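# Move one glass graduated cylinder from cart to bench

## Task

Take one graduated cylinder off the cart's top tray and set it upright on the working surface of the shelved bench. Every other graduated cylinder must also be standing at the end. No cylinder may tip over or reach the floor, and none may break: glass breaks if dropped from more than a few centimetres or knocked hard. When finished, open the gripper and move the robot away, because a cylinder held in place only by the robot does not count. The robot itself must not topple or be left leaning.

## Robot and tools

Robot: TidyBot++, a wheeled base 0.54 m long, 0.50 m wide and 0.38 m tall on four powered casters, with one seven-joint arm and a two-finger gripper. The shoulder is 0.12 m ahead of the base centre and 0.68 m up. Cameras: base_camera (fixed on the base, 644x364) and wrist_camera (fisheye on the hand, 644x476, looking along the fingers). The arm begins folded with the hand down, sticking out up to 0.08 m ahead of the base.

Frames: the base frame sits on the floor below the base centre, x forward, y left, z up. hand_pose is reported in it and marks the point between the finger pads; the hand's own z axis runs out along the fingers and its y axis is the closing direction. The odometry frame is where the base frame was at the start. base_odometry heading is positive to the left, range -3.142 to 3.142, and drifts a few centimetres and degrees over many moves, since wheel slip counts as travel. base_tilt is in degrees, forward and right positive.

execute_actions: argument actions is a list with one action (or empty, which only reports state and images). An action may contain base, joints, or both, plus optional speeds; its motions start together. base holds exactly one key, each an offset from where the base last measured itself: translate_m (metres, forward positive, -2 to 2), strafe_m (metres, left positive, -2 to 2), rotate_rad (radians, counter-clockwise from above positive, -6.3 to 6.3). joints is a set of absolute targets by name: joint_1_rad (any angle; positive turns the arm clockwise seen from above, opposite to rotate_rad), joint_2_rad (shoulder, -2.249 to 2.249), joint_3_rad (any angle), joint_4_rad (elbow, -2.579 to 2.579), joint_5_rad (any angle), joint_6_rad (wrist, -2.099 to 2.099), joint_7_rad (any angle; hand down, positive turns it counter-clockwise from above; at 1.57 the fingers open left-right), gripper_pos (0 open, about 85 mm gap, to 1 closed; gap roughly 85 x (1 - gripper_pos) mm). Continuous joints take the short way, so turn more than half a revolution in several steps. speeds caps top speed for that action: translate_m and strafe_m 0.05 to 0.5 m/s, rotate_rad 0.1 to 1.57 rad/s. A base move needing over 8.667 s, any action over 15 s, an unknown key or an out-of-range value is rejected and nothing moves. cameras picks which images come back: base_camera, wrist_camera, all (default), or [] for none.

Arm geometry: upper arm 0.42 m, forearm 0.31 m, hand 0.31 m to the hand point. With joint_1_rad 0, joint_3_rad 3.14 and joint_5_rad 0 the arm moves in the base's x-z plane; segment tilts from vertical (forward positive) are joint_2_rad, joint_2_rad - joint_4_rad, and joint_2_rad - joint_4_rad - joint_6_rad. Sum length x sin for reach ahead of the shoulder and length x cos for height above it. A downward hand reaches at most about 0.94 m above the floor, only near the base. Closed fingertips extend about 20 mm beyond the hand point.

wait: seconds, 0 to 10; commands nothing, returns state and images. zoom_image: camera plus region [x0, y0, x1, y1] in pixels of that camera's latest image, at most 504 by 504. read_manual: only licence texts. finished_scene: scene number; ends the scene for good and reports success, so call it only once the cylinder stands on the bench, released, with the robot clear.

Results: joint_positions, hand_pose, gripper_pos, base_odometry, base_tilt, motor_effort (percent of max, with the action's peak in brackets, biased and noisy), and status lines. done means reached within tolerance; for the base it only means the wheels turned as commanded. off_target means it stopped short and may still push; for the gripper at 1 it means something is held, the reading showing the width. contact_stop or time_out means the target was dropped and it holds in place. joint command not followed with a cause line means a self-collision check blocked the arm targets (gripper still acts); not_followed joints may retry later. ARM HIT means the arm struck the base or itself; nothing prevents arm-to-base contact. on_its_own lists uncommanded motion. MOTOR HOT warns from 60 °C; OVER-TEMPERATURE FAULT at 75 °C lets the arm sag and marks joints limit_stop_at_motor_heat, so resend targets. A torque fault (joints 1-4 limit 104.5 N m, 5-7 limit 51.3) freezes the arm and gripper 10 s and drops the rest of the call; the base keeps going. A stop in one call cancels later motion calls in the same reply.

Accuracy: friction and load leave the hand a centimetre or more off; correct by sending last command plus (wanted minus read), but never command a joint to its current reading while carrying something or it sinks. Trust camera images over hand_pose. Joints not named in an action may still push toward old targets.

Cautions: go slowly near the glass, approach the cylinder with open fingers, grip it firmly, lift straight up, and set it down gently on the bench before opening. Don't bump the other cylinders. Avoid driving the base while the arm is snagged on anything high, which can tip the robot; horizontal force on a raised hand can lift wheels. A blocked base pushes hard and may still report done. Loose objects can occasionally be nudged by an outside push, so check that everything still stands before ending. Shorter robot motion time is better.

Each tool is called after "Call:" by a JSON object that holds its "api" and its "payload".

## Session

Call:
{"api": "execute_actions", "payload": {"actions": []}}

Scene clock: 0.00 s.
base_odometry: x=+0.000 y=+0.000 heading=+0.000 (m, m, rad; odometry frame)
base_tilt: forward=-0.4 right=-0.1 (deg)
base_status: not commanded
joint_positions: joint_1_rad=-0.019 joint_2_rad=-0.321 joint_3_rad=+3.162 joint_4_rad=-2.537 joint_5_rad=-0.019 joint_6_rad=-0.874 joint_7_rad=+1.582 gripper_pos=+0.000
joint_status: not commanded
motor_effort: joint_1_rad=+0 joint_2_rad=-1 joint_3_rad=+0 joint_4_rad=+15 joint_5_rad=+0 joint_6_rad=+1 joint_7_rad=+0 (%)
hand_pose: x=+0.2536 y=+0.0066 z=+0.5812 quat_wxyz=(-0.011, +1.000, -0.001, +0.026) (m; base frame)
pictures: base_camera, wrist_camera
Images, in order (width x height): base_camera 644x364, wrist_camera 644x476.

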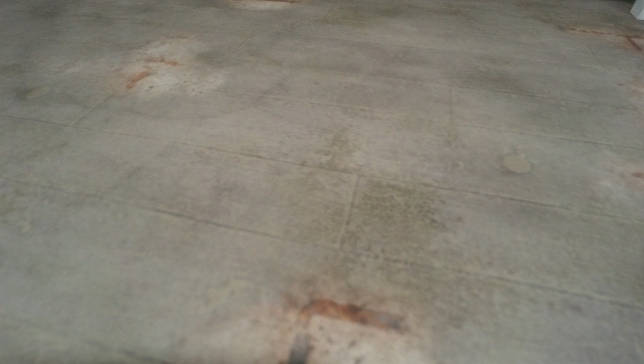

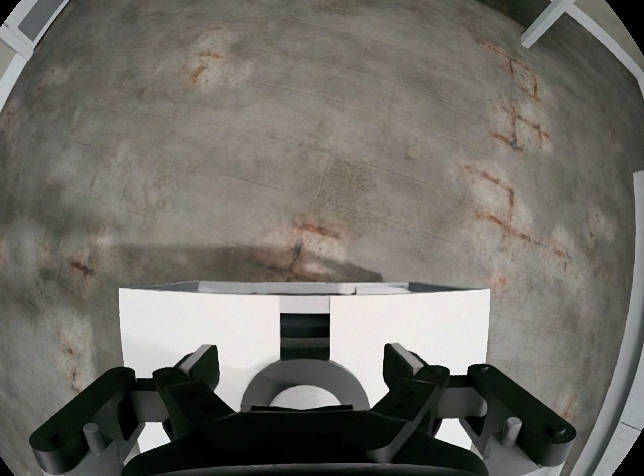

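Call:
{"api": "execute_actions", "payload": {"actions": [{"joints":{"joint_6_rad":0.45}}], "cameras": ["wrist_camera"]}}

Call:
{"api": "execute_actions", "payload": {"actions": [{"base":{"rotate_rad":3.14}}], "cameras": ["wrist_camera"]}}

Scene clock: 1.77 s.
base_odometry: x=+0.000 y=+0.000 heading=+0.000 (m, m, rad; odometry frame)
base_tilt: forward=-0.4 right=-0.1 (deg)
base_status: not commanded
joint_positions: joint_1_rad=-0.019 joint_2_rad=-0.321 joint_3_rad=+3.162 joint_4_rad=-2.537 joint_5_rad=-0.019 joint_6_rad=+0.449 joint_7_rad=+1.582 gripper_pos=+0.000
joint_status: all done
motor_effort: joint_1_rad=+0(1) joint_2_rad=-6(5) joint_3_rad=+0(0) joint_4_rad=+20(21) joint_5_rad=+1(0) joint_6_rad=+9(8) joint_7_rad=+0(1) (%)
hand_pose: x=+0.5429 y=-0.0024 z=+0.8315 quat_wxyz=(-0.001, +0.773, -0.007, +0.635) (m; base frame)
pictures: wrist_camera
Images, in order (width x height): wrist_camera 644x476.

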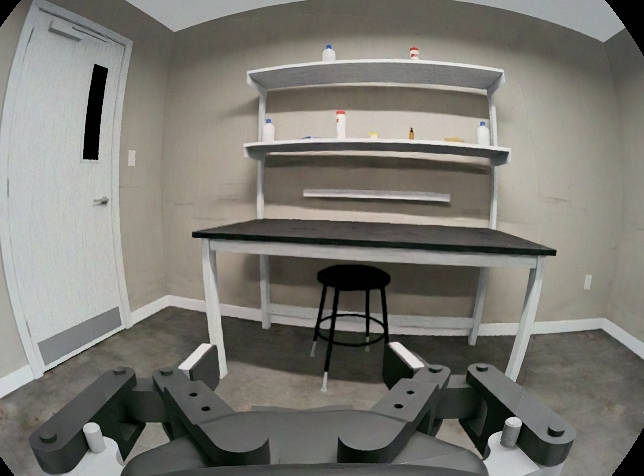

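Scene clock: 5.03 s.
base_odometry: x=+0.000 y=+0.000 heading=+3.139 (m, m, rad; odometry frame)
base_tilt: forward=-0.4 right=-0.1 (deg)
base_status: done
joint_positions: joint_1_rad=-0.019 joint_2_rad=-0.321 joint_3_rad=+3.162 joint_4_rad=-2.537 joint_5_rad=-0.019 joint_6_rad=+0.449 joint_7_rad=+1.582 gripper_pos=+0.000
joint_status: not commanded
motor_effort: joint_1_rad=+0(1) joint_2_rad=-6(7) joint_3_rad=+0(1) joint_4_rad=+21(21) joint_5_rad=+0(1) joint_6_rad=+9(9) joint_7_rad=+0(1) (%)
hand_pose: x=+0.5429 y=-0.0024 z=+0.8315 quat_wxyz=(-0.001, +0.773, -0.007, +0.635) (m; base frame)
pictures: wrist_camera
Images, in order (width x height): wrist_camera 644x476.

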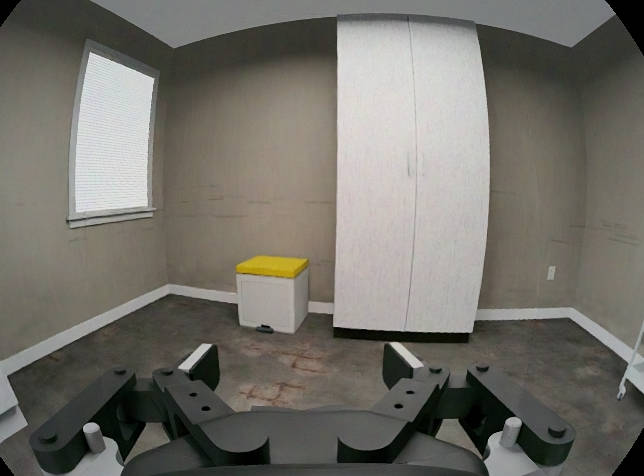

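Cart appears at far right.

Call:
{"api": "execute_actions", "payload": {"actions": [{"base":{"rotate_rad":-1.45}}], "cameras": ["wrist_camera"]}}

Scene clock: 7.47 s.
base_odometry: x=+0.000 y=+0.000 heading=+1.690 (m, m, rad; odometry frame)
base_tilt: forward=-0.4 right=-0.2 (deg)
base_status: done
joint_positions: joint_1_rad=-0.019 joint_2_rad=-0.321 joint_3_rad=+3.162 joint_4_rad=-2.537 joint_5_rad=-0.019 joint_6_rad=+0.449 joint_7_rad=+1.582 gripper_pos=+0.000
joint_status: not commanded
motor_effort: joint_1_rad=+0(1) joint_2_rad=-5(7) joint_3_rad=+0(1) joint_4_rad=+20(21) joint_5_rad=+0(0) joint_6_rad=+9(9) joint_7_rad=+0(0) (%)
hand_pose: x=+0.5429 y=-0.0023 z=+0.8315 quat_wxyz=(-0.001, +0.773, -0.007, +0.635) (m; base frame)
pictures: wrist_camera
Images, in order (width x height): wrist_camera 644x476.

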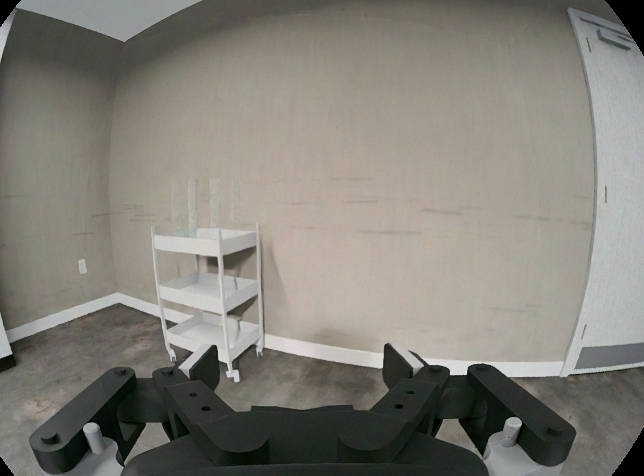

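Call:
{"api": "execute_actions", "payload": {"actions": [{"base":{"rotate_rad":-0.36}}], "cameras": []}}

Call:
{"api": "execute_actions", "payload": {"actions": [{"base":{"strafe_m":1.15},"joints":{"joint_1_rad":0.0,"joint_2_rad":0.3,"joint_3_rad":3.14,"joint_4_rad":-2.12,"joint_5_rad":0,"joint_6_rad":0.85,"joint_7_rad":1.57}}], "cameras": ["wrist_camera"]}}

Scene clock: 9.13 s.
base_odometry: x=+0.000 y=+0.000 heading=+1.331 (m, m, rad; odometry frame)
base_tilt: forward=-0.4 right=-0.2 (deg)
base_status: done
joint_positions: joint_1_rad=-0.019 joint_2_rad=-0.321 joint_3_rad=+3.162 joint_4_rad=-2.537 joint_5_rad=-0.019 joint_6_rad=+0.449 joint_7_rad=+1.582 gripper_pos=+0.000
joint_status: not commanded
motor_effort: joint_1_rad=+0(1) joint_2_rad=-6(6) joint_3_rad=+0(1) joint_4_rad=+21(21) joint_5_rad=+0(1) joint_6_rad=+9(10) joint_7_rad=+0(0) (%)
hand_pose: x=+0.5429 y=-0.0023 z=+0.8315 quat_wxyz=(-0.001, +0.773, -0.007, +0.635) (m; base frame)
pictures: none
No camera images: the call's "cameras" was empty. Leave "cameras" out to get every camera's image.

Scene clock: 12.90 s.
base_odometry: x=-1.117 y=+0.275 heading=+1.330 (m, m, rad; odometry frame)
base_tilt: forward=-0.4 right=-0.2 (deg)
base_status: done
joint_positions: joint_1_rad=-0.013 joint_2_rad=+0.296 joint_3_rad=+3.151 joint_4_rad=-2.139 joint_5_rad=-0.018 joint_6_rad=+0.825 joint_7_rad=+1.582 gripper_pos=+0.000
joint_status: all done
motor_effort: joint_1_rad=+0(2) joint_2_rad=-24(25) joint_3_rad=+0(1) joint_4_rad=+18(21) joint_5_rad=+0(0) joint_6_rad=+9(8) joint_7_rad=-1(0) (%)
hand_pose: x=+0.7568 y=-0.0004 z=+0.8330 quat_wxyz=(+0.004, +0.721, -0.003, +0.693) (m; base frame)
pictures: wrist_camera
Images, in order (width x height): wrist_camera 644x476.

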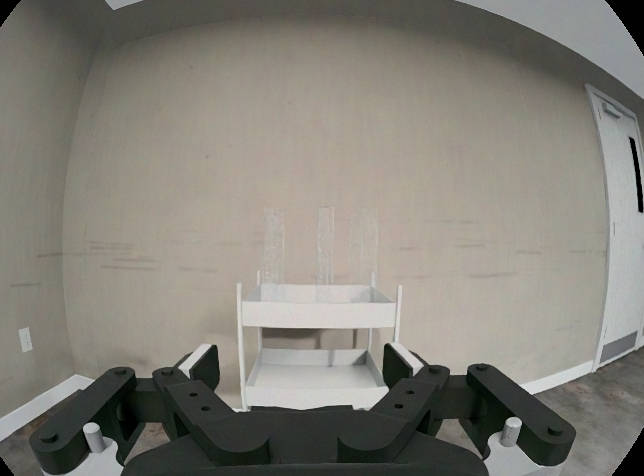

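Call:
{"api": "execute_actions", "payload": {"actions": [{"base":{"strafe_m":0.1},"joints":{"joint_6_rad":0.77}}], "cameras": []}}

Call:
{"api": "execute_actions", "payload": {"actions": [{"base":{"translate_m":0.4},"speeds":{"translate_m":0.3}}], "cameras": ["wrist_camera"]}}

Call:
{"api": "zoom_image", "payload": {"camera": "wrist_camera", "region": [200,150,500,400]}}

Scene clock: 14.37 s.
base_odometry: x=-1.214 y=+0.299 heading=+1.329 (m, m, rad; odometry frame)
base_tilt: forward=-0.4 right=-0.2 (deg)
base_status: done
joint_positions: joint_1_rad=-0.007 joint_2_rad=+0.296 joint_3_rad=+3.146 joint_4_rad=-2.138 joint_5_rad=-0.018 joint_6_rad=+0.790 joint_7_rad=+1.582 gripper_pos=+0.000
joint_status: all done
motor_effort: joint_1_rad=+0(2) joint_2_rad=-24(26) joint_3_rad=-1(2) joint_4_rad=+18(19) joint_5_rad=+0(1) joint_6_rad=+9(10) joint_7_rad=-1(0) (%)
hand_pose: x=+0.7564 y=-0.0011 z=+0.8224 quat_wxyz=(+0.004, +0.733, -0.004, +0.681) (m; base frame)
pictures: none
No camera images: the call's "cameras" was empty. Leave "cameras" out to get every camera's image.

Scene clock: 16.67 s.
base_odometry: x=-1.119 y=+0.687 heading=+1.330 (m, m, rad; odometry frame)
base_tilt: forward=-0.4 right=-0.1 (deg)
base_status: done
joint_positions: joint_1_rad=-0.007 joint_2_rad=+0.297 joint_3_rad=+3.146 joint_4_rad=-2.134 joint_5_rad=-0.018 joint_6_rad=+0.789 joint_7_rad=+1.582 gripper_pos=+0.000
joint_status: not commanded
motor_effort: joint_1_rad=+0(2) joint_2_rad=-24(27) joint_3_rad=+0(2) joint_4_rad=+18(20) joint_5_rad=+0(1) joint_6_rad=+9(10) joint_7_rad=+0(0) (%)
hand_pose: x=+0.7577 y=-0.0011 z=+0.8233 quat_wxyz=(+0.004, +0.732, -0.004, +0.681) (m; base frame)
pictures: wrist_camera
Images, in order (width x height): wrist_camera 644x476.

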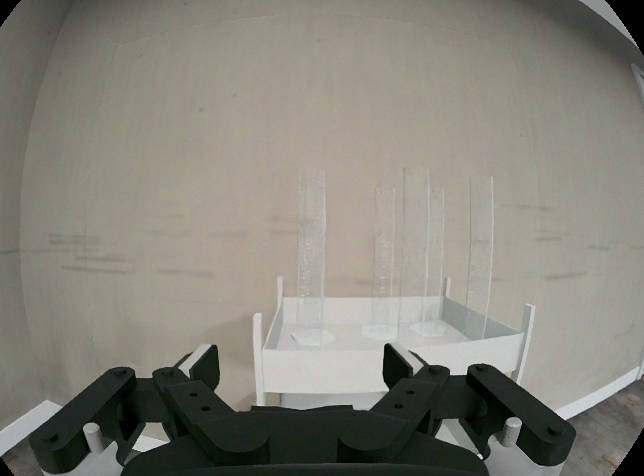

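Region (200, 150, 500, 400) of wrist_camera's 644x476 image, scaled by 1.680.

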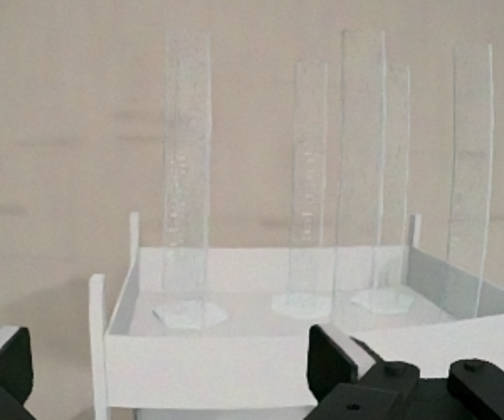

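Call:
{"api": "execute_actions", "payload": {"actions": [{"base":{"strafe_m":-0.012},"speeds":{"strafe_m":0.05},"joints":{"joint_4_rad":-2.08,"joint_6_rad":0.89}}], "cameras": []}}

Call:
{"api": "execute_actions", "payload": {"actions": [{"base":{"translate_m":0.25},"speeds":{"translate_m":0.15}}], "cameras": ["wrist_camera"]}}

Scene clock: 17.70 s.
base_odometry: x=-1.107 y=+0.685 heading=+1.330 (m, m, rad; odometry frame)
base_tilt: forward=-0.4 right=-0.1 (deg)
base_status: done
joint_positions: joint_1_rad=-0.005 joint_2_rad=+0.297 joint_3_rad=+3.146 joint_4_rad=-2.093 joint_5_rad=-0.018 joint_6_rad=+0.875 joint_7_rad=+1.582 gripper_pos=+0.000
joint_status: all done
motor_effort: joint_1_rad=+0(3) joint_2_rad=-25(26) joint_3_rad=-1(1) joint_4_rad=+18(21) joint_5_rad=+0(0) joint_6_rad=+9(10) joint_7_rad=-1(0) (%)
hand_pose: x=+0.7677 y=-0.0025 z=+0.8720 quat_wxyz=(+0.005, +0.687, -0.005, +0.727) (m; base frame)
pictures: none
No camera images: the call's "cameras" was empty. Leave "cameras" out to get every camera's image.

Scene clock: 20.03 s.
base_odometry: x=-1.047 y=+0.928 heading=+1.330 (m, m, rad; odometry frame)
base_tilt: forward=-0.4 right=-0.1 (deg)
base_status: done
joint_positions: joint_1_rad=-0.005 joint_2_rad=+0.298 joint_3_rad=+3.146 joint_4_rad=-2.092 joint_5_rad=-0.018 joint_6_rad=+0.875 joint_7_rad=+1.582 gripper_pos=+0.000
joint_status: not commanded
motor_effort: joint_1_rad=-1(2) joint_2_rad=-24(28) joint_3_rad=-1(1) joint_4_rad=+19(20) joint_5_rad=+0(0) joint_6_rad=+9(10) joint_7_rad=+0(0) (%)
hand_pose: x=+0.7680 y=-0.0025 z=+0.8716 quat_wxyz=(+0.005, +0.687, -0.005, +0.726) (m; base frame)
pictures: wrist_camera
Images, in order (width x height): wrist_camera 644x476.

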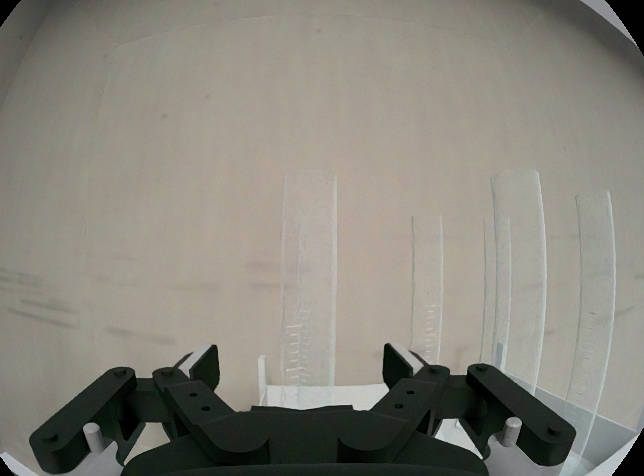

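Call:
{"api": "execute_actions", "payload": {"actions": [{"base":{"strafe_m":-0.007},"speeds":{"strafe_m":0.05}}], "cameras": []}}

Call:
{"api": "execute_actions", "payload": {"actions": [{"base":{"translate_m":0.125},"speeds":{"translate_m":0.08}}], "cameras": ["wrist_camera"]}}

Scene clock: 20.73 s.
base_odometry: x=-1.040 y=+0.926 heading=+1.330 (m, m, rad; odometry frame)
base_tilt: forward=-0.4 right=-0.1 (deg)
base_status: done
joint_positions: joint_1_rad=-0.004 joint_2_rad=+0.298 joint_3_rad=+3.146 joint_4_rad=-2.092 joint_5_rad=-0.017 joint_6_rad=+0.875 joint_7_rad=+1.582 gripper_pos=+0.000
joint_status: not commanded
motor_effort: joint_1_rad=-1(3) joint_2_rad=-25(27) joint_3_rad=+0(2) joint_4_rad=+18(19) joint_5_rad=+0(1) joint_6_rad=+9(10) joint_7_rad=+0(0) (%)
hand_pose: x=+0.7680 y=-0.0027 z=+0.8716 quat_wxyz=(+0.005, +0.687, -0.005, +0.726) (m; base frame)
pictures: none
No camera images: the call's "cameras" was empty. Leave "cameras" out to get every camera's image.

Scene clock: 22.80 s.
base_odometry: x=-1.010 y=+1.047 heading=+1.330 (m, m, rad; odometry frame)
base_tilt: forward=-0.4 right=-0.1 (deg)
base_status: done
joint_positions: joint_1_rad=-0.004 joint_2_rad=+0.298 joint_3_rad=+3.146 joint_4_rad=-2.092 joint_5_rad=-0.017 joint_6_rad=+0.875 joint_7_rad=+1.582 gripper_pos=+0.000
joint_status: not commanded
motor_effort: joint_1_rad=+0(3) joint_2_rad=-25(27) joint_3_rad=-1(2) joint_4_rad=+18(20) joint_5_rad=+0(1) joint_6_rad=+9(9) joint_7_rad=+0(1) (%)
hand_pose: x=+0.7681 y=-0.0027 z=+0.8714 quat_wxyz=(+0.005, +0.687, -0.005, +0.726) (m; base frame)
pictures: wrist_camera
Images, in order (width x height): wrist_camera 644x476.

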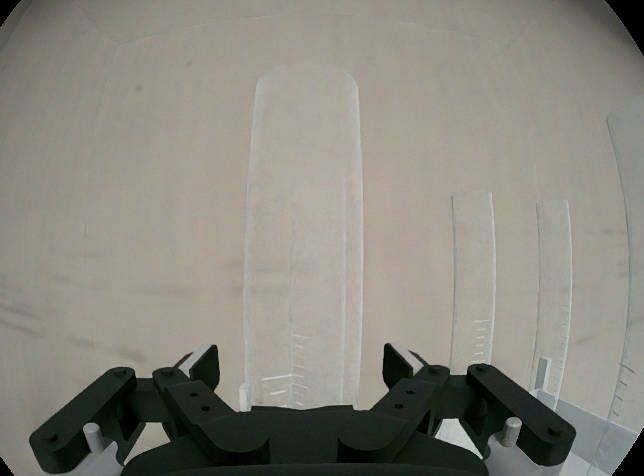

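Good; close.

Call:
{"api": "execute_actions", "payload": {"actions": [{"joints":{"gripper_pos":1}}], "cameras": ["wrist_camera"]}}

Scene clock: 24.60 s.
base_odometry: x=-1.010 y=+1.047 heading=+1.330 (m, m, rad; odometry frame)
base_tilt: forward=-0.4 right=-0.1 (deg)
base_status: not commanded
joint_positions: joint_1_rad=-0.004 joint_2_rad=+0.299 joint_3_rad=+3.146 joint_4_rad=-2.092 joint_5_rad=-0.017 joint_6_rad=+0.875 joint_7_rad=+1.582 gripper_pos=+0.559
joint_status: gripper_pos off_target (ended at +0.559, target +1.000)
motor_effort: joint_1_rad=+0(1) joint_2_rad=-25(26) joint_3_rad=+0(1) joint_4_rad=+18(21) joint_5_rad=+0(0) joint_6_rad=+9(11) joint_7_rad=+0(0) (%)
hand_pose: x=+0.7682 y=-0.0027 z=+0.8713 quat_wxyz=(+0.005, +0.687, -0.005, +0.726) (m; base frame)
pictures: wrist_camera
Images, in order (width x height): wrist_camera 644x476.

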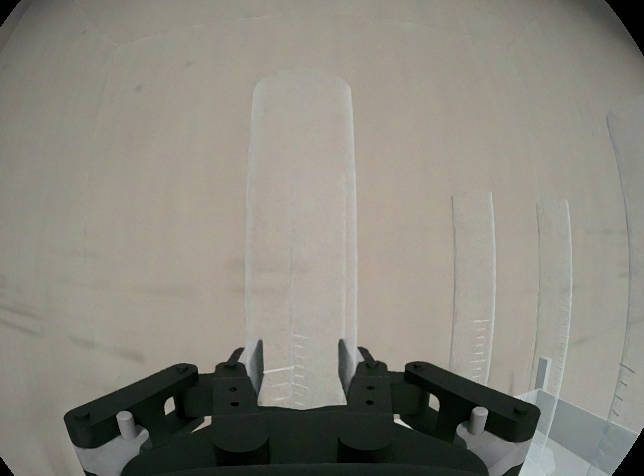

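Call:
{"api": "execute_actions", "payload": {"actions": [{"joints":{"joint_2_rad":0.2,"joint_4_rad":-1.87,"joint_6_rad":0.55}}], "cameras": []}}

Call:
{"api": "execute_actions", "payload": {"actions": [{"joints":{"joint_2_rad":0.06,"joint_4_rad":-1.6,"joint_6_rad":0.16}}], "cameras": ["wrist_camera"]}}

Call:
{"api": "execute_actions", "payload": {"actions": [{"base":{"translate_m":-0.5},"speeds":{"translate_m":0.3}}], "cameras": ["wrist_camera"]}}

Scene clock: 26.03 s.
base_odometry: x=-1.010 y=+1.047 heading=+1.330 (m, m, rad; odometry frame)
base_tilt: forward=-0.4 right=-0.1 (deg)
base_status: not commanded
joint_positions: joint_1_rad=-0.004 joint_2_rad=+0.214 joint_3_rad=+3.146 joint_4_rad=-1.894 joint_5_rad=-0.017 joint_6_rad=+0.563 joint_7_rad=+1.582 gripper_pos=+0.559
joint_status: all done
motor_effort: joint_1_rad=+0(0) joint_2_rad=-28(29) joint_3_rad=-1(0) joint_4_rad=+24(25) joint_5_rad=+0(0) joint_6_rad=+11(12) joint_7_rad=+0(0) (%)
hand_pose: x=+0.7898 y=-0.0015 z=+0.9402 quat_wxyz=(+0.002, +0.698, -0.004, +0.716) (m; base frame)
pictures: none
No camera images: the call's "cameras" was empty. Leave "cameras" out to get every camera's image.

Scene clock: 27.57 s.
base_odometry: x=-1.010 y=+1.047 heading=+1.330 (m, m, rad; odometry frame)
base_tilt: forward=-0.4 right=-0.2 (deg)
base_status: not commanded
joint_positions: joint_1_rad=-0.004 joint_2_rad=+0.069 joint_3_rad=+3.146 joint_4_rad=-1.621 joint_5_rad=-0.017 joint_6_rad=+0.173 joint_7_rad=+1.582 gripper_pos=+0.559
joint_status: all done
motor_effort: joint_1_rad=+0(0) joint_2_rad=-24(29) joint_3_rad=+0(1) joint_4_rad=+27(27) joint_5_rad=+0(0) joint_6_rad=+11(12) joint_7_rad=+0(0) (%)
hand_pose: x=+0.7710 y=+0.0003 z=+1.0809 quat_wxyz=(-0.001, +0.688, -0.003, +0.726) (m; base frame)
pictures: wrist_camera
Images, in order (width x height): wrist_camera 644x476.

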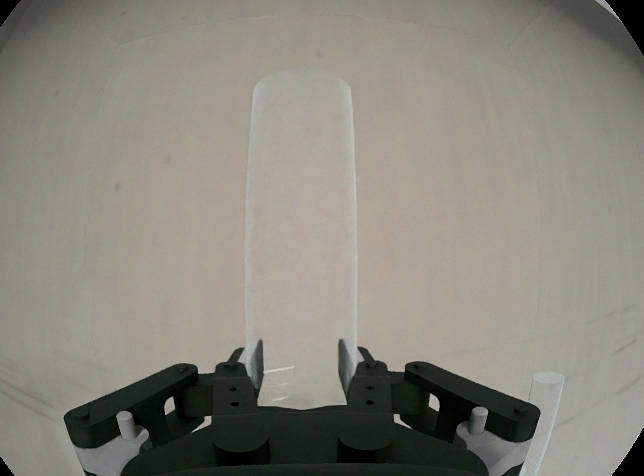

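Scene clock: 30.27 s.
base_odometry: x=-1.130 y=+0.562 heading=+1.329 (m, m, rad; odometry frame)
base_tilt: forward=-0.4 right=-0.1 (deg)
base_status: done
joint_positions: joint_1_rad=-0.004 joint_2_rad=+0.071 joint_3_rad=+3.146 joint_4_rad=-1.621 joint_5_rad=-0.017 joint_6_rad=+0.169 joint_7_rad=+1.582 gripper_pos=+0.559
joint_status: not commanded
motor_effort: joint_1_rad=+0(3) joint_2_rad=-24(27) joint_3_rad=-1(3) joint_4_rad=+26(28) joint_5_rad=+0(0) joint_6_rad=+11(11) joint_7_rad=+0(0) (%)
hand_pose: x=+0.7717 y=+0.0003 z=+1.0787 quat_wxyz=(-0.001, +0.690, -0.003, +0.724) (m; base frame)
pictures: wrist_camera
Images, in order (width x height): wrist_camera 644x476.

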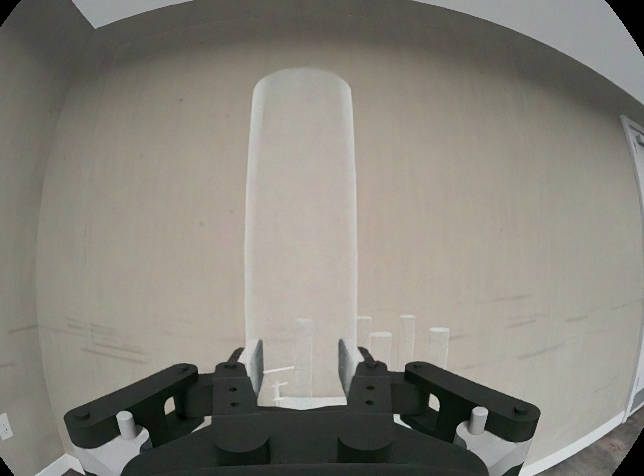

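Call:
{"api": "execute_actions", "payload": {"actions": [{"base":{"rotate_rad":-1.571},"speeds":{"rotate_rad":0.8},"joints":{"joint_2_rad":-0.01,"joint_4_rad":-1.15,"joint_6_rad":-0.38}}], "cameras": ["wrist_camera"]}}

Scene clock: 33.30 s.
base_odometry: x=-1.130 y=+0.562 heading=-0.242 (m, m, rad; odometry frame)
base_tilt: forward=-0.4 right=-0.1 (deg)
base_status: done
joint_positions: joint_1_rad=+0.001 joint_2_rad=+0.008 joint_3_rad=+3.142 joint_4_rad=-1.175 joint_5_rad=-0.017 joint_6_rad=-0.367 joint_7_rad=+1.582 gripper_pos=+0.559
joint_status: all done
motor_effort: joint_1_rad=+0(3) joint_2_rad=-21(27) joint_3_rad=+0(2) joint_4_rad=+26(28) joint_5_rad=+0(0) joint_6_rad=+11(11) joint_7_rad=+0(0) (%)
hand_pose: x=+0.7244 y=+0.0023 z=+1.2281 quat_wxyz=(-0.003, +0.700, +0.000, +0.715) (m; base frame)
pictures: wrist_camera
Images, in order (width x height): wrist_camera 644x476.

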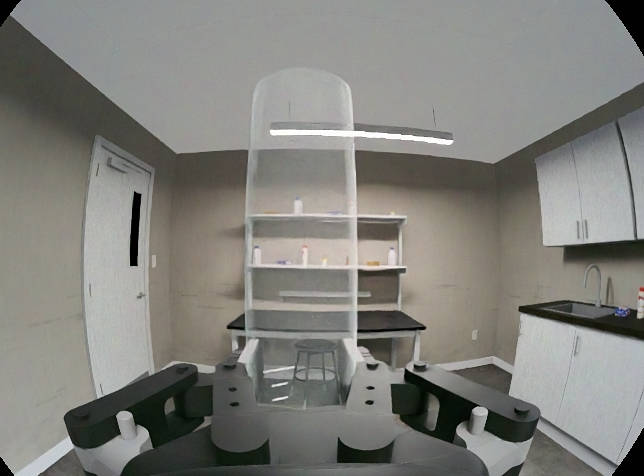

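Call:
{"api": "execute_actions", "payload": {"actions": [{"base":{"strafe_m":-0.55},"speeds":{"strafe_m":0.4}}], "cameras": []}}

Call:
{"api": "execute_actions", "payload": {"actions": [{"base":{"translate_m":1.6},"speeds":{"translate_m":0.4}}]}}

Scene clock: 36.03 s.
base_odometry: x=-1.263 y=+0.028 heading=-0.243 (m, m, rad; odometry frame)
base_tilt: forward=-0.4 right=-0.1 (deg)
base_status: done
joint_positions: joint_1_rad=+0.001 joint_2_rad=+0.008 joint_3_rad=+3.142 joint_4_rad=-1.175 joint_5_rad=-0.017 joint_6_rad=-0.367 joint_7_rad=+1.582 gripper_pos=+0.559
joint_status: not commanded
motor_effort: joint_1_rad=+0(3) joint_2_rad=-20(22) joint_3_rad=+0(2) joint_4_rad=+25(26) joint_5_rad=+0(1) joint_6_rad=+11(12) joint_7_rad=+0(0) (%)
hand_pose: x=+0.7244 y=+0.0026 z=+1.2280 quat_wxyz=(-0.004, +0.700, +0.000, +0.714) (m; base frame)
pictures: none
No camera images: the call's "cameras" was empty. Leave "cameras" out to get every camera's image.

Scene clock: 41.20 s.
base_odometry: x=+0.290 y=-0.358 heading=-0.243 (m, m, rad; odometry frame)
base_tilt: forward=-0.4 right=-0.1 (deg)
base_status: done
joint_positions: joint_1_rad=+0.001 joint_2_rad=+0.004 joint_3_rad=+3.142 joint_4_rad=-1.175 joint_5_rad=-0.017 joint_6_rad=-0.371 joint_7_rad=+1.582 gripper_pos=+0.559
joint_status: not commanded
motor_effort: joint_1_rad=+0(1) joint_2_rad=-20(24) joint_3_rad=-1(1) joint_4_rad=+25(27) joint_5_rad=+0(0) joint_6_rad=+12(12) joint_7_rad=+0(0) (%)
hand_pose: x=+0.7225 y=+0.0027 z=+1.2290 quat_wxyz=(-0.004, +0.700, +0.000, +0.714) (m; base frame)
pictures: base_camera, wrist_camera
Images, in order (width x height): base_camera 644x364, wrist_camera 644x476.

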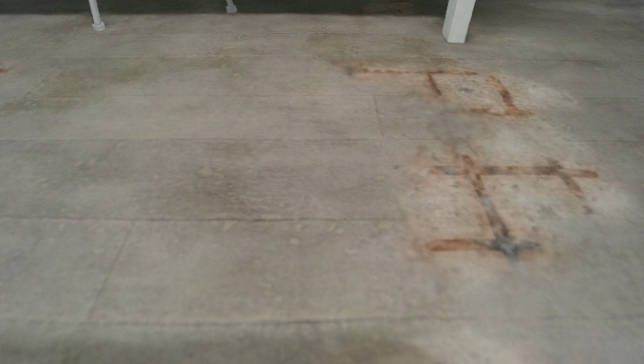

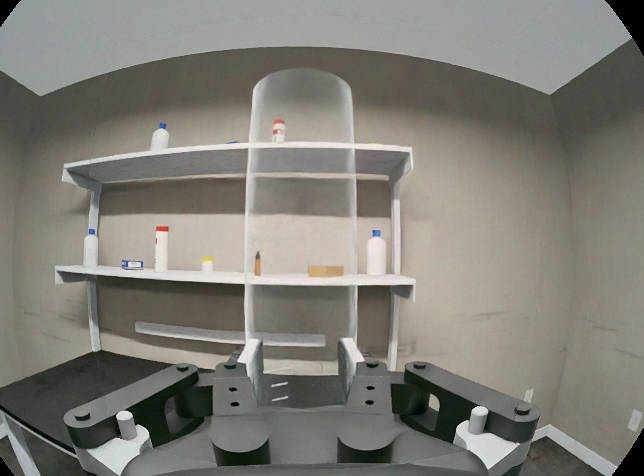

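Call:
{"api": "execute_actions", "payload": {"actions": [{"base":{"translate_m":0.46},"speeds":{"translate_m":0.15}}]}}

Call:
{"api": "execute_actions", "payload": {"actions": [{"joints":{"joint_4_rad":-1.3,"joint_6_rad":-0.18}}], "cameras": ["wrist_camera"]}}

Scene clock: 45.10 s.
base_odometry: x=+0.737 y=-0.469 heading=-0.243 (m, m, rad; odometry frame)
base_tilt: forward=-0.4 right=-0.1 (deg)
base_status: done
joint_positions: joint_1_rad=+0.001 joint_2_rad=+0.004 joint_3_rad=+3.142 joint_4_rad=-1.174 joint_5_rad=-0.017 joint_6_rad=-0.372 joint_7_rad=+1.582 gripper_pos=+0.559
joint_status: not commanded
motor_effort: joint_1_rad=+0(1) joint_2_rad=-20(24) joint_3_rad=-1(0) joint_4_rad=+25(27) joint_5_rad=+0(0) joint_6_rad=+11(12) joint_7_rad=-1(0) (%)
hand_pose: x=+0.7224 y=+0.0027 z=+1.2291 quat_wxyz=(-0.004, +0.700, +0.000, +0.714) (m; base frame)
pictures: base_camera, wrist_camera
Images, in order (width x height): base_camera 644x364, wrist_camera 644x476.

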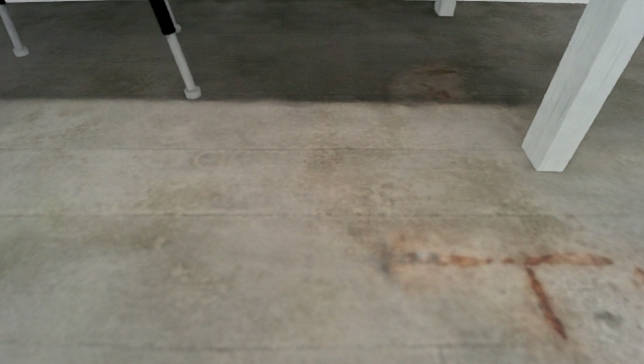

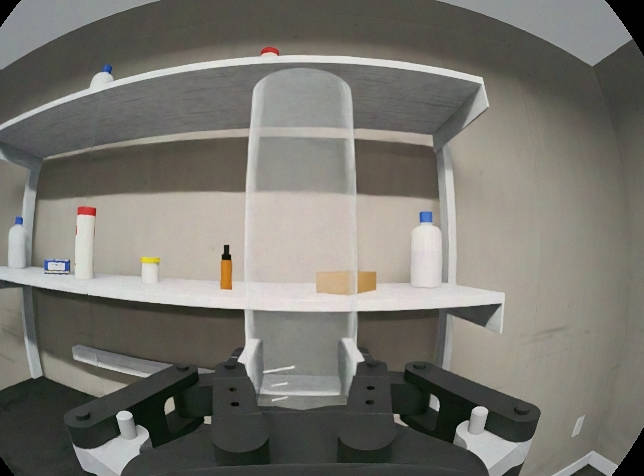

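Scene clock: 46.17 s.
base_odometry: x=+0.737 y=-0.469 heading=-0.243 (m, m, rad; odometry frame)
base_tilt: forward=-0.4 right=-0.1 (deg)
base_status: not commanded
joint_positions: joint_1_rad=+0.001 joint_2_rad=+0.004 joint_3_rad=+3.142 joint_4_rad=-1.300 joint_5_rad=-0.017 joint_6_rad=-0.217 joint_7_rad=+1.582 gripper_pos=+0.559
joint_status: all done
motor_effort: joint_1_rad=+0(0) joint_2_rad=-21(22) joint_3_rad=+0(0) joint_4_rad=+26(27) joint_5_rad=+0(0) joint_6_rad=+11(12) joint_7_rad=-1(0) (%)
hand_pose: x=+0.7346 y=+0.0019 z=+1.2012 quat_wxyz=(-0.003, +0.689, -0.001, +0.725) (m; base frame)
pictures: wrist_camera
Images, in order (width x height): wrist_camera 644x476.

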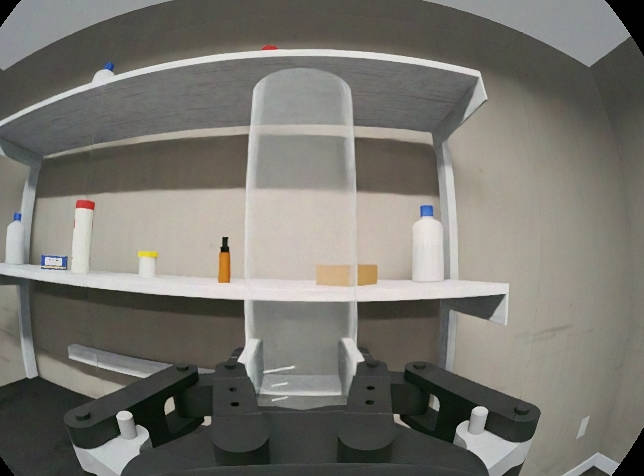

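Call:
{"api": "execute_actions", "payload": {"actions": [{"joints":{"joint_4_rad":-1.4,"joint_6_rad":-0.08}}], "cameras": []}}

Call:
{"api": "execute_actions", "payload": {"actions": [{"joints":{"joint_4_rad":-1.47,"joint_6_rad":-0.01}}], "cameras": []}}

Call:
{"api": "execute_actions", "payload": {"actions": [{"joints":{"joint_4_rad":-1.53,"joint_6_rad":0.05}}], "cameras": ["wrist_camera"]}}

Scene clock: 47.27 s.
base_odometry: x=+0.737 y=-0.469 heading=-0.243 (m, m, rad; odometry frame)
base_tilt: forward=-0.4 right=-0.1 (deg)
base_status: not commanded
joint_positions: joint_1_rad=+0.001 joint_2_rad=+0.004 joint_3_rad=+3.142 joint_4_rad=-1.401 joint_5_rad=-0.017 joint_6_rad=-0.118 joint_7_rad=+1.582 gripper_pos=+0.559
joint_status: all done
motor_effort: joint_1_rad=+0(0) joint_2_rad=-21(23) joint_3_rad=+0(0) joint_4_rad=+27(28) joint_5_rad=+0(0) joint_6_rad=+11(11) joint_7_rad=+0(0) (%)
hand_pose: x=+0.7416 y=+0.0013 z=+1.1695 quat_wxyz=(-0.003, +0.690, -0.002, +0.724) (m; base frame)
pictures: none
No camera images: the call's "cameras" was empty. Leave "cameras" out to get every camera's image.

Scene clock: 48.10 s.
base_odometry: x=+0.737 y=-0.469 heading=-0.243 (m, m, rad; odometry frame)
base_tilt: forward=-0.4 right=-0.1 (deg)
base_status: not commanded
joint_positions: joint_1_rad=+0.001 joint_2_rad=+0.004 joint_3_rad=+3.142 joint_4_rad=-1.470 joint_5_rad=-0.017 joint_6_rad=-0.048 joint_7_rad=+1.582 gripper_pos=+0.559
joint_status: all done
motor_effort: joint_1_rad=+0(1) joint_2_rad=-22(23) joint_3_rad=+0(0) joint_4_rad=+27(28) joint_5_rad=+0(0) joint_6_rad=+11(12) joint_7_rad=+0(1) (%)
hand_pose: x=+0.7445 y=+0.0009 z=+1.1485 quat_wxyz=(-0.002, +0.689, -0.002, +0.724) (m; base frame)
pictures: none
No camera images: the call's "cameras" was empty. Leave "cameras" out to get every camera's image.

Scene clock: 48.90 s.
base_odometry: x=+0.737 y=-0.469 heading=-0.243 (m, m, rad; odometry frame)
base_tilt: forward=-0.4 right=-0.2 (deg)
base_status: not commanded
joint_positions: joint_1_rad=+0.001 joint_2_rad=+0.004 joint_3_rad=+3.142 joint_4_rad=-1.529 joint_5_rad=-0.017 joint_6_rad=+0.013 joint_7_rad=+1.582 gripper_pos=+0.559
joint_status: all done
motor_effort: joint_1_rad=+0(0) joint_2_rad=-22(23) joint_3_rad=+0(0) joint_4_rad=+27(28) joint_5_rad=+0(0) joint_6_rad=+11(12) joint_7_rad=+0(1) (%)
hand_pose: x=+0.7457 y=+0.0006 z=+1.1300 quat_wxyz=(-0.002, +0.689, -0.003, +0.725) (m; base frame)
pictures: wrist_camera
Images, in order (width x height): wrist_camera 644x476.

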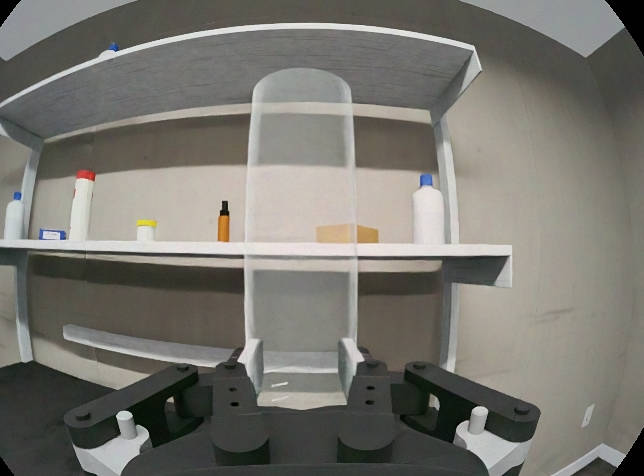

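No contact yet; this bench is lower.

Call:
{"api": "execute_actions", "payload": {"actions": [{"joints":{"joint_4_rad":-1.6,"joint_6_rad":0.12}}], "cameras": []}}

Call:
{"api": "execute_actions", "payload": {"actions": [{"joints":{"joint_4_rad":-1.67,"joint_6_rad":0.19}}], "cameras": ["wrist_camera"]}}

Scene clock: 49.90 s.
base_odometry: x=+0.737 y=-0.469 heading=-0.243 (m, m, rad; odometry frame)
base_tilt: forward=-0.4 right=-0.1 (deg)
base_status: not commanded
joint_positions: joint_1_rad=+0.001 joint_2_rad=+0.004 joint_3_rad=+3.142 joint_4_rad=-1.600 joint_5_rad=-0.017 joint_6_rad=+0.082 joint_7_rad=+1.582 gripper_pos=+0.559
joint_status: all done
motor_effort: joint_1_rad=+0(0) joint_2_rad=-22(23) joint_3_rad=-1(0) joint_4_rad=+27(28) joint_5_rad=+0(0) joint_6_rad=+11(12) joint_7_rad=+0(0) (%)
hand_pose: x=+0.7458 y=+0.0002 z=+1.1075 quat_wxyz=(-0.001, +0.690, -0.003, +0.724) (m; base frame)
pictures: none
No camera images: the call's "cameras" was empty. Leave "cameras" out to get every camera's image.

Scene clock: 50.73 s.
base_odometry: x=+0.737 y=-0.469 heading=-0.243 (m, m, rad; odometry frame)
base_tilt: forward=-0.4 right=-0.1 (deg)
base_status: not commanded
joint_positions: joint_1_rad=+0.001 joint_2_rad=+0.004 joint_3_rad=+3.142 joint_4_rad=-1.670 joint_5_rad=-0.017 joint_6_rad=+0.152 joint_7_rad=+1.582 gripper_pos=+0.559
joint_status: all done
motor_effort: joint_1_rad=+0(0) joint_2_rad=-22(23) joint_3_rad=+0(1) joint_4_rad=+27(29) joint_5_rad=+0(0) joint_6_rad=+11(11) joint_7_rad=-1(0) (%)
hand_pose: x=+0.7443 y=-0.0001 z=+1.0855 quat_wxyz=(-0.001, +0.689, -0.003, +0.724) (m; base frame)
pictures: wrist_camera
Images, in order (width x height): wrist_camera 644x476.

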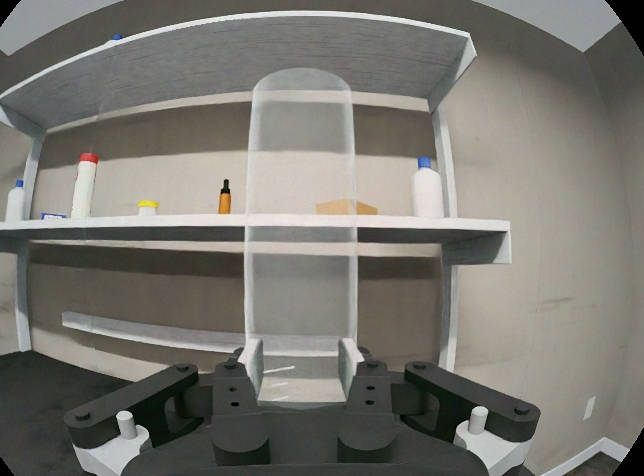

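Call:
{"api": "execute_actions", "payload": {"actions": [{"joints":{"joint_4_rad":-1.74,"joint_6_rad":0.26}}], "cameras": []}}

Call:
{"api": "execute_actions", "payload": {"actions": [{"joints":{"joint_4_rad":-1.81,"joint_6_rad":0.33}}], "cameras": ["wrist_camera"]}}

Scene clock: 51.73 s.
base_odometry: x=+0.737 y=-0.469 heading=-0.243 (m, m, rad; odometry frame)
base_tilt: forward=-0.4 right=-0.1 (deg)
base_status: not commanded
joint_positions: joint_1_rad=+0.001 joint_2_rad=+0.004 joint_3_rad=+3.142 joint_4_rad=-1.740 joint_5_rad=-0.017 joint_6_rad=+0.222 joint_7_rad=+1.582 gripper_pos=+0.559
joint_status: all done
motor_effort: joint_1_rad=+0(1) joint_2_rad=-21(23) joint_3_rad=-1(0) joint_4_rad=+27(28) joint_5_rad=+0(0) joint_6_rad=+11(12) joint_7_rad=+0(0) (%)
hand_pose: x=+0.7412 y=-0.0005 z=+1.0637 quat_wxyz=(-0.001, +0.690, -0.004, +0.724) (m; base frame)
pictures: none
No camera images: the call's "cameras" was empty. Leave "cameras" out to get every camera's image.

Scene clock: 52.57 s.
base_odometry: x=+0.737 y=-0.469 heading=-0.243 (m, m, rad; odometry frame)
base_tilt: forward=-0.4 right=-0.1 (deg)
base_status: not commanded
joint_positions: joint_1_rad=+0.001 joint_2_rad=+0.004 joint_3_rad=+3.142 joint_4_rad=-1.810 joint_5_rad=-0.017 joint_6_rad=+0.292 joint_7_rad=+1.582 gripper_pos=+0.559
joint_status: all done
motor_effort: joint_1_rad=+0(1) joint_2_rad=-22(22) joint_3_rad=-1(0) joint_4_rad=+26(27) joint_5_rad=+0(0) joint_6_rad=+10(12) joint_7_rad=-1(0) (%)
hand_pose: x=+0.7367 y=-0.0009 z=+1.0423 quat_wxyz=(+0.000, +0.689, -0.004, +0.724) (m; base frame)
pictures: wrist_camera
Images, in order (width x height): wrist_camera 644x476.

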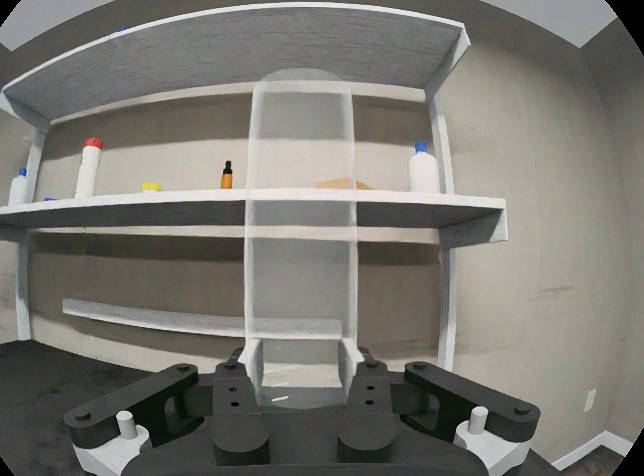

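Call:
{"api": "execute_actions", "payload": {"actions": [{"joints":{"joint_4_rad":-1.87,"joint_6_rad":0.39}}], "cameras": ["wrist_camera"]}}

Scene clock: 53.47 s.
base_odometry: x=+0.737 y=-0.469 heading=-0.243 (m, m, rad; odometry frame)
base_tilt: forward=-0.4 right=-0.1 (deg)
base_status: not commanded
joint_positions: joint_1_rad=+0.001 joint_2_rad=+0.004 joint_3_rad=+3.142 joint_4_rad=-1.869 joint_5_rad=-0.017 joint_6_rad=+0.353 joint_7_rad=+1.582 gripper_pos=+0.559
joint_status: all done
motor_effort: joint_1_rad=+0(1) joint_2_rad=-21(22) joint_3_rad=+0(0) joint_4_rad=+26(28) joint_5_rad=+0(0) joint_6_rad=+11(11) joint_7_rad=+0(0) (%)
hand_pose: x=+0.7316 y=-0.0012 z=+1.0246 quat_wxyz=(+0.000, +0.689, -0.004, +0.725) (m; base frame)
pictures: wrist_camera
Images, in order (width x height): wrist_camera 644x476.

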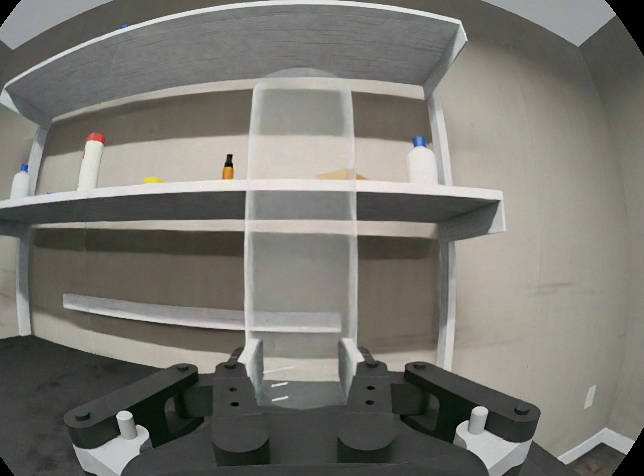

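Call:
{"api": "execute_actions", "payload": {"actions": [{"joints":{"joint_4_rad":-1.93,"joint_6_rad":0.45}}], "cameras": ["wrist_camera"]}}

Scene clock: 54.37 s.
base_odometry: x=+0.737 y=-0.469 heading=-0.243 (m, m, rad; odometry frame)
base_tilt: forward=-0.4 right=-0.1 (deg)
base_status: not commanded
joint_positions: joint_1_rad=+0.001 joint_2_rad=+0.004 joint_3_rad=+3.142 joint_4_rad=-1.929 joint_5_rad=-0.017 joint_6_rad=+0.413 joint_7_rad=+1.582 gripper_pos=+0.559
joint_status: all done
motor_effort: joint_1_rad=+0(0) joint_2_rad=-21(21) joint_3_rad=+0(0) joint_4_rad=+25(28) joint_5_rad=+0(0) joint_6_rad=+11(12) joint_7_rad=+0(0) (%)
hand_pose: x=+0.7255 y=-0.0014 z=+1.0068 quat_wxyz=(+0.001, +0.689, -0.005, +0.725) (m; base frame)
pictures: wrist_camera
Images, in order (width x height): wrist_camera 644x476.

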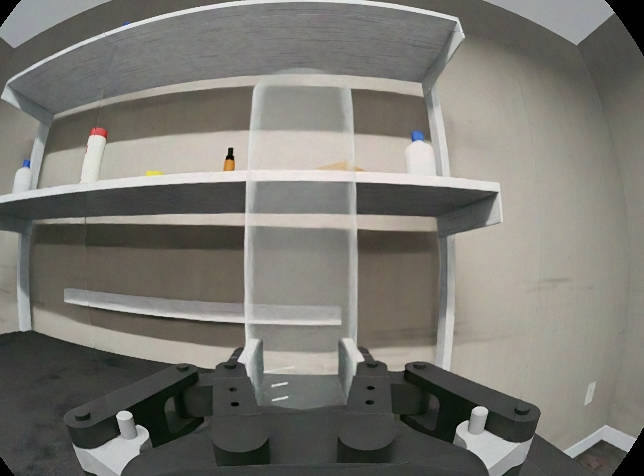

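Call:
{"api": "execute_actions", "payload": {"actions": [{"joints":{"joint_4_rad":-1.99,"joint_6_rad":0.51}}], "cameras": ["wrist_camera"]}}

Scene clock: 55.27 s.
base_odometry: x=+0.737 y=-0.469 heading=-0.243 (m, m, rad; odometry frame)
base_tilt: forward=-0.4 right=-0.1 (deg)
base_status: not commanded
joint_positions: joint_1_rad=+0.001 joint_2_rad=+0.004 joint_3_rad=+3.142 joint_4_rad=-1.989 joint_5_rad=-0.017 joint_6_rad=+0.473 joint_7_rad=+1.582 gripper_pos=+0.559
joint_status: all done
motor_effort: joint_1_rad=+0(0) joint_2_rad=-20(21) joint_3_rad=-1(0) joint_4_rad=+25(26) joint_5_rad=+0(0) joint_6_rad=+11(13) joint_7_rad=+0(0) (%)
hand_pose: x=+0.7183 y=-0.0017 z=+0.9894 quat_wxyz=(+0.001, +0.689, -0.005, +0.725) (m; base frame)
pictures: wrist_camera
Images, in order (width x height): wrist_camera 644x476.

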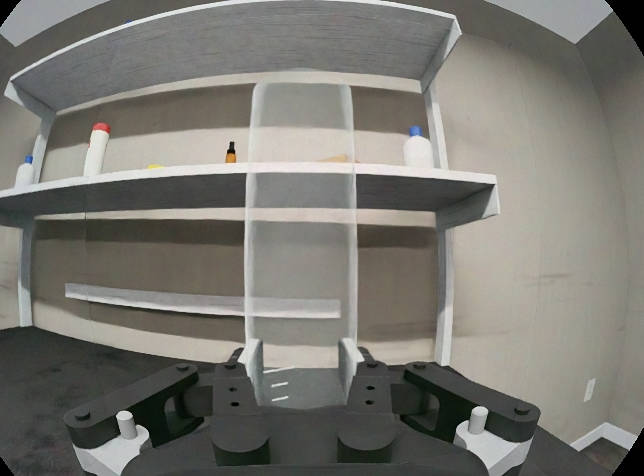

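Call:
{"api": "execute_actions", "payload": {"actions": [{"joints":{"joint_4_rad":-2.05,"joint_6_rad":0.57}}], "cameras": ["wrist_camera"]}}

Scene clock: 56.20 s.
base_odometry: x=+0.737 y=-0.469 heading=-0.243 (m, m, rad; odometry frame)
base_tilt: forward=-0.4 right=-0.1 (deg)
base_status: not commanded
joint_positions: joint_1_rad=+0.001 joint_2_rad=+0.004 joint_3_rad=+3.142 joint_4_rad=-2.049 joint_5_rad=-0.017 joint_6_rad=+0.533 joint_7_rad=+1.582 gripper_pos=+0.559
joint_status: all done
motor_effort: joint_1_rad=+0(0) joint_2_rad=-20(21) joint_3_rad=+0(0) joint_4_rad=+25(25) joint_5_rad=+0(0) joint_6_rad=+11(12) joint_7_rad=-1(0) (%)
hand_pose: x=+0.7101 y=-0.0020 z=+0.9725 quat_wxyz=(+0.002, +0.689, -0.005, +0.725) (m; base frame)
pictures: wrist_camera
Images, in order (width x height): wrist_camera 644x476.

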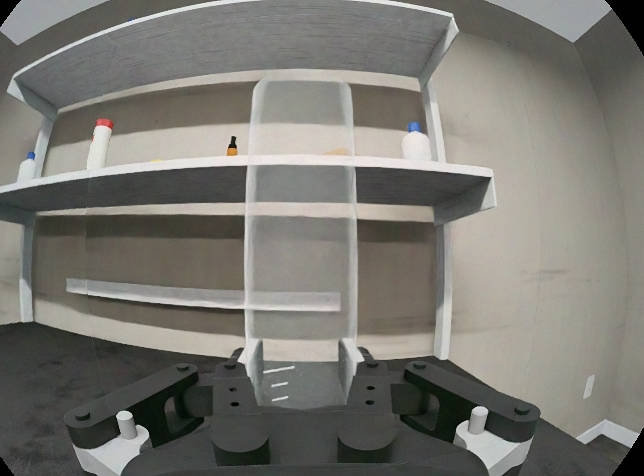

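Call:
{"api": "execute_actions", "payload": {"actions": [{"base":{"translate_m":0.04},"speeds":{"translate_m":0.05}}], "cameras": []}}

Call:
{"api": "execute_actions", "payload": {"actions": [{"joints":{"joint_4_rad":-2.1,"joint_6_rad":0.62}}], "cameras": ["wrist_camera"]}}

Scene clock: 58.37 s.
base_odometry: x=+0.776 y=-0.478 heading=-0.244 (m, m, rad; odometry frame)
base_tilt: forward=-0.4 right=-0.1 (deg)
base_status: done
joint_positions: joint_1_rad=+0.001 joint_2_rad=+0.003 joint_3_rad=+3.142 joint_4_rad=-2.049 joint_5_rad=-0.017 joint_6_rad=+0.534 joint_7_rad=+1.582 gripper_pos=+0.559
joint_status: not commanded
motor_effort: joint_1_rad=+0(1) joint_2_rad=-20(23) joint_3_rad=-1(1) joint_4_rad=+25(25) joint_5_rad=+0(1) joint_6_rad=+11(11) joint_7_rad=+0(0) (%)
hand_pose: x=+0.7098 y=-0.0020 z=+0.9733 quat_wxyz=(+0.002, +0.688, -0.005, +0.725) (m; base frame)
pictures: none
No camera images: the call's "cameras" was empty. Leave "cameras" out to get every camera's image.

Scene clock: 59.10 s.
base_odometry: x=+0.776 y=-0.478 heading=-0.244 (m, m, rad; odometry frame)
base_tilt: forward=-0.4 right=-0.1 (deg)
base_status: not commanded
joint_positions: joint_1_rad=+0.001 joint_2_rad=+0.000 joint_3_rad=+3.142 joint_4_rad=-2.085 joint_5_rad=-0.017 joint_6_rad=+0.594 joint_7_rad=+1.582 gripper_pos=+0.559
joint_status: all done
motor_effort: joint_1_rad=+0(0) joint_2_rad=-18(20) joint_3_rad=+0(0) joint_4_rad=+23(25) joint_5_rad=+0(0) joint_6_rad=+10(12) joint_7_rad=+0(1) (%)
hand_pose: x=+0.7031 y=-0.0023 z=+0.9730 quat_wxyz=(+0.002, +0.678, -0.005, +0.735) (m; base frame)
pictures: wrist_camera
Images, in order (width x height): wrist_camera 644x476.

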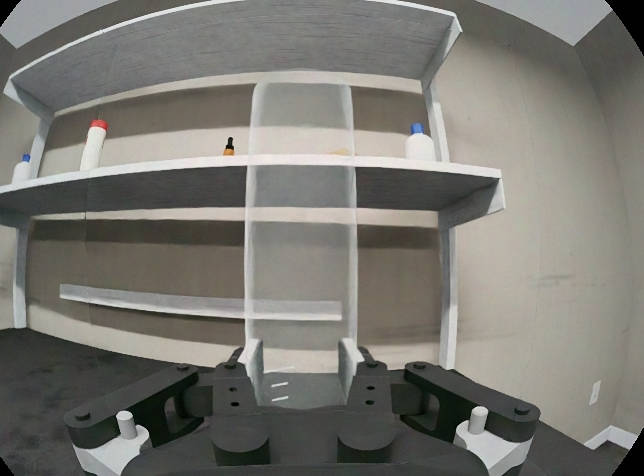

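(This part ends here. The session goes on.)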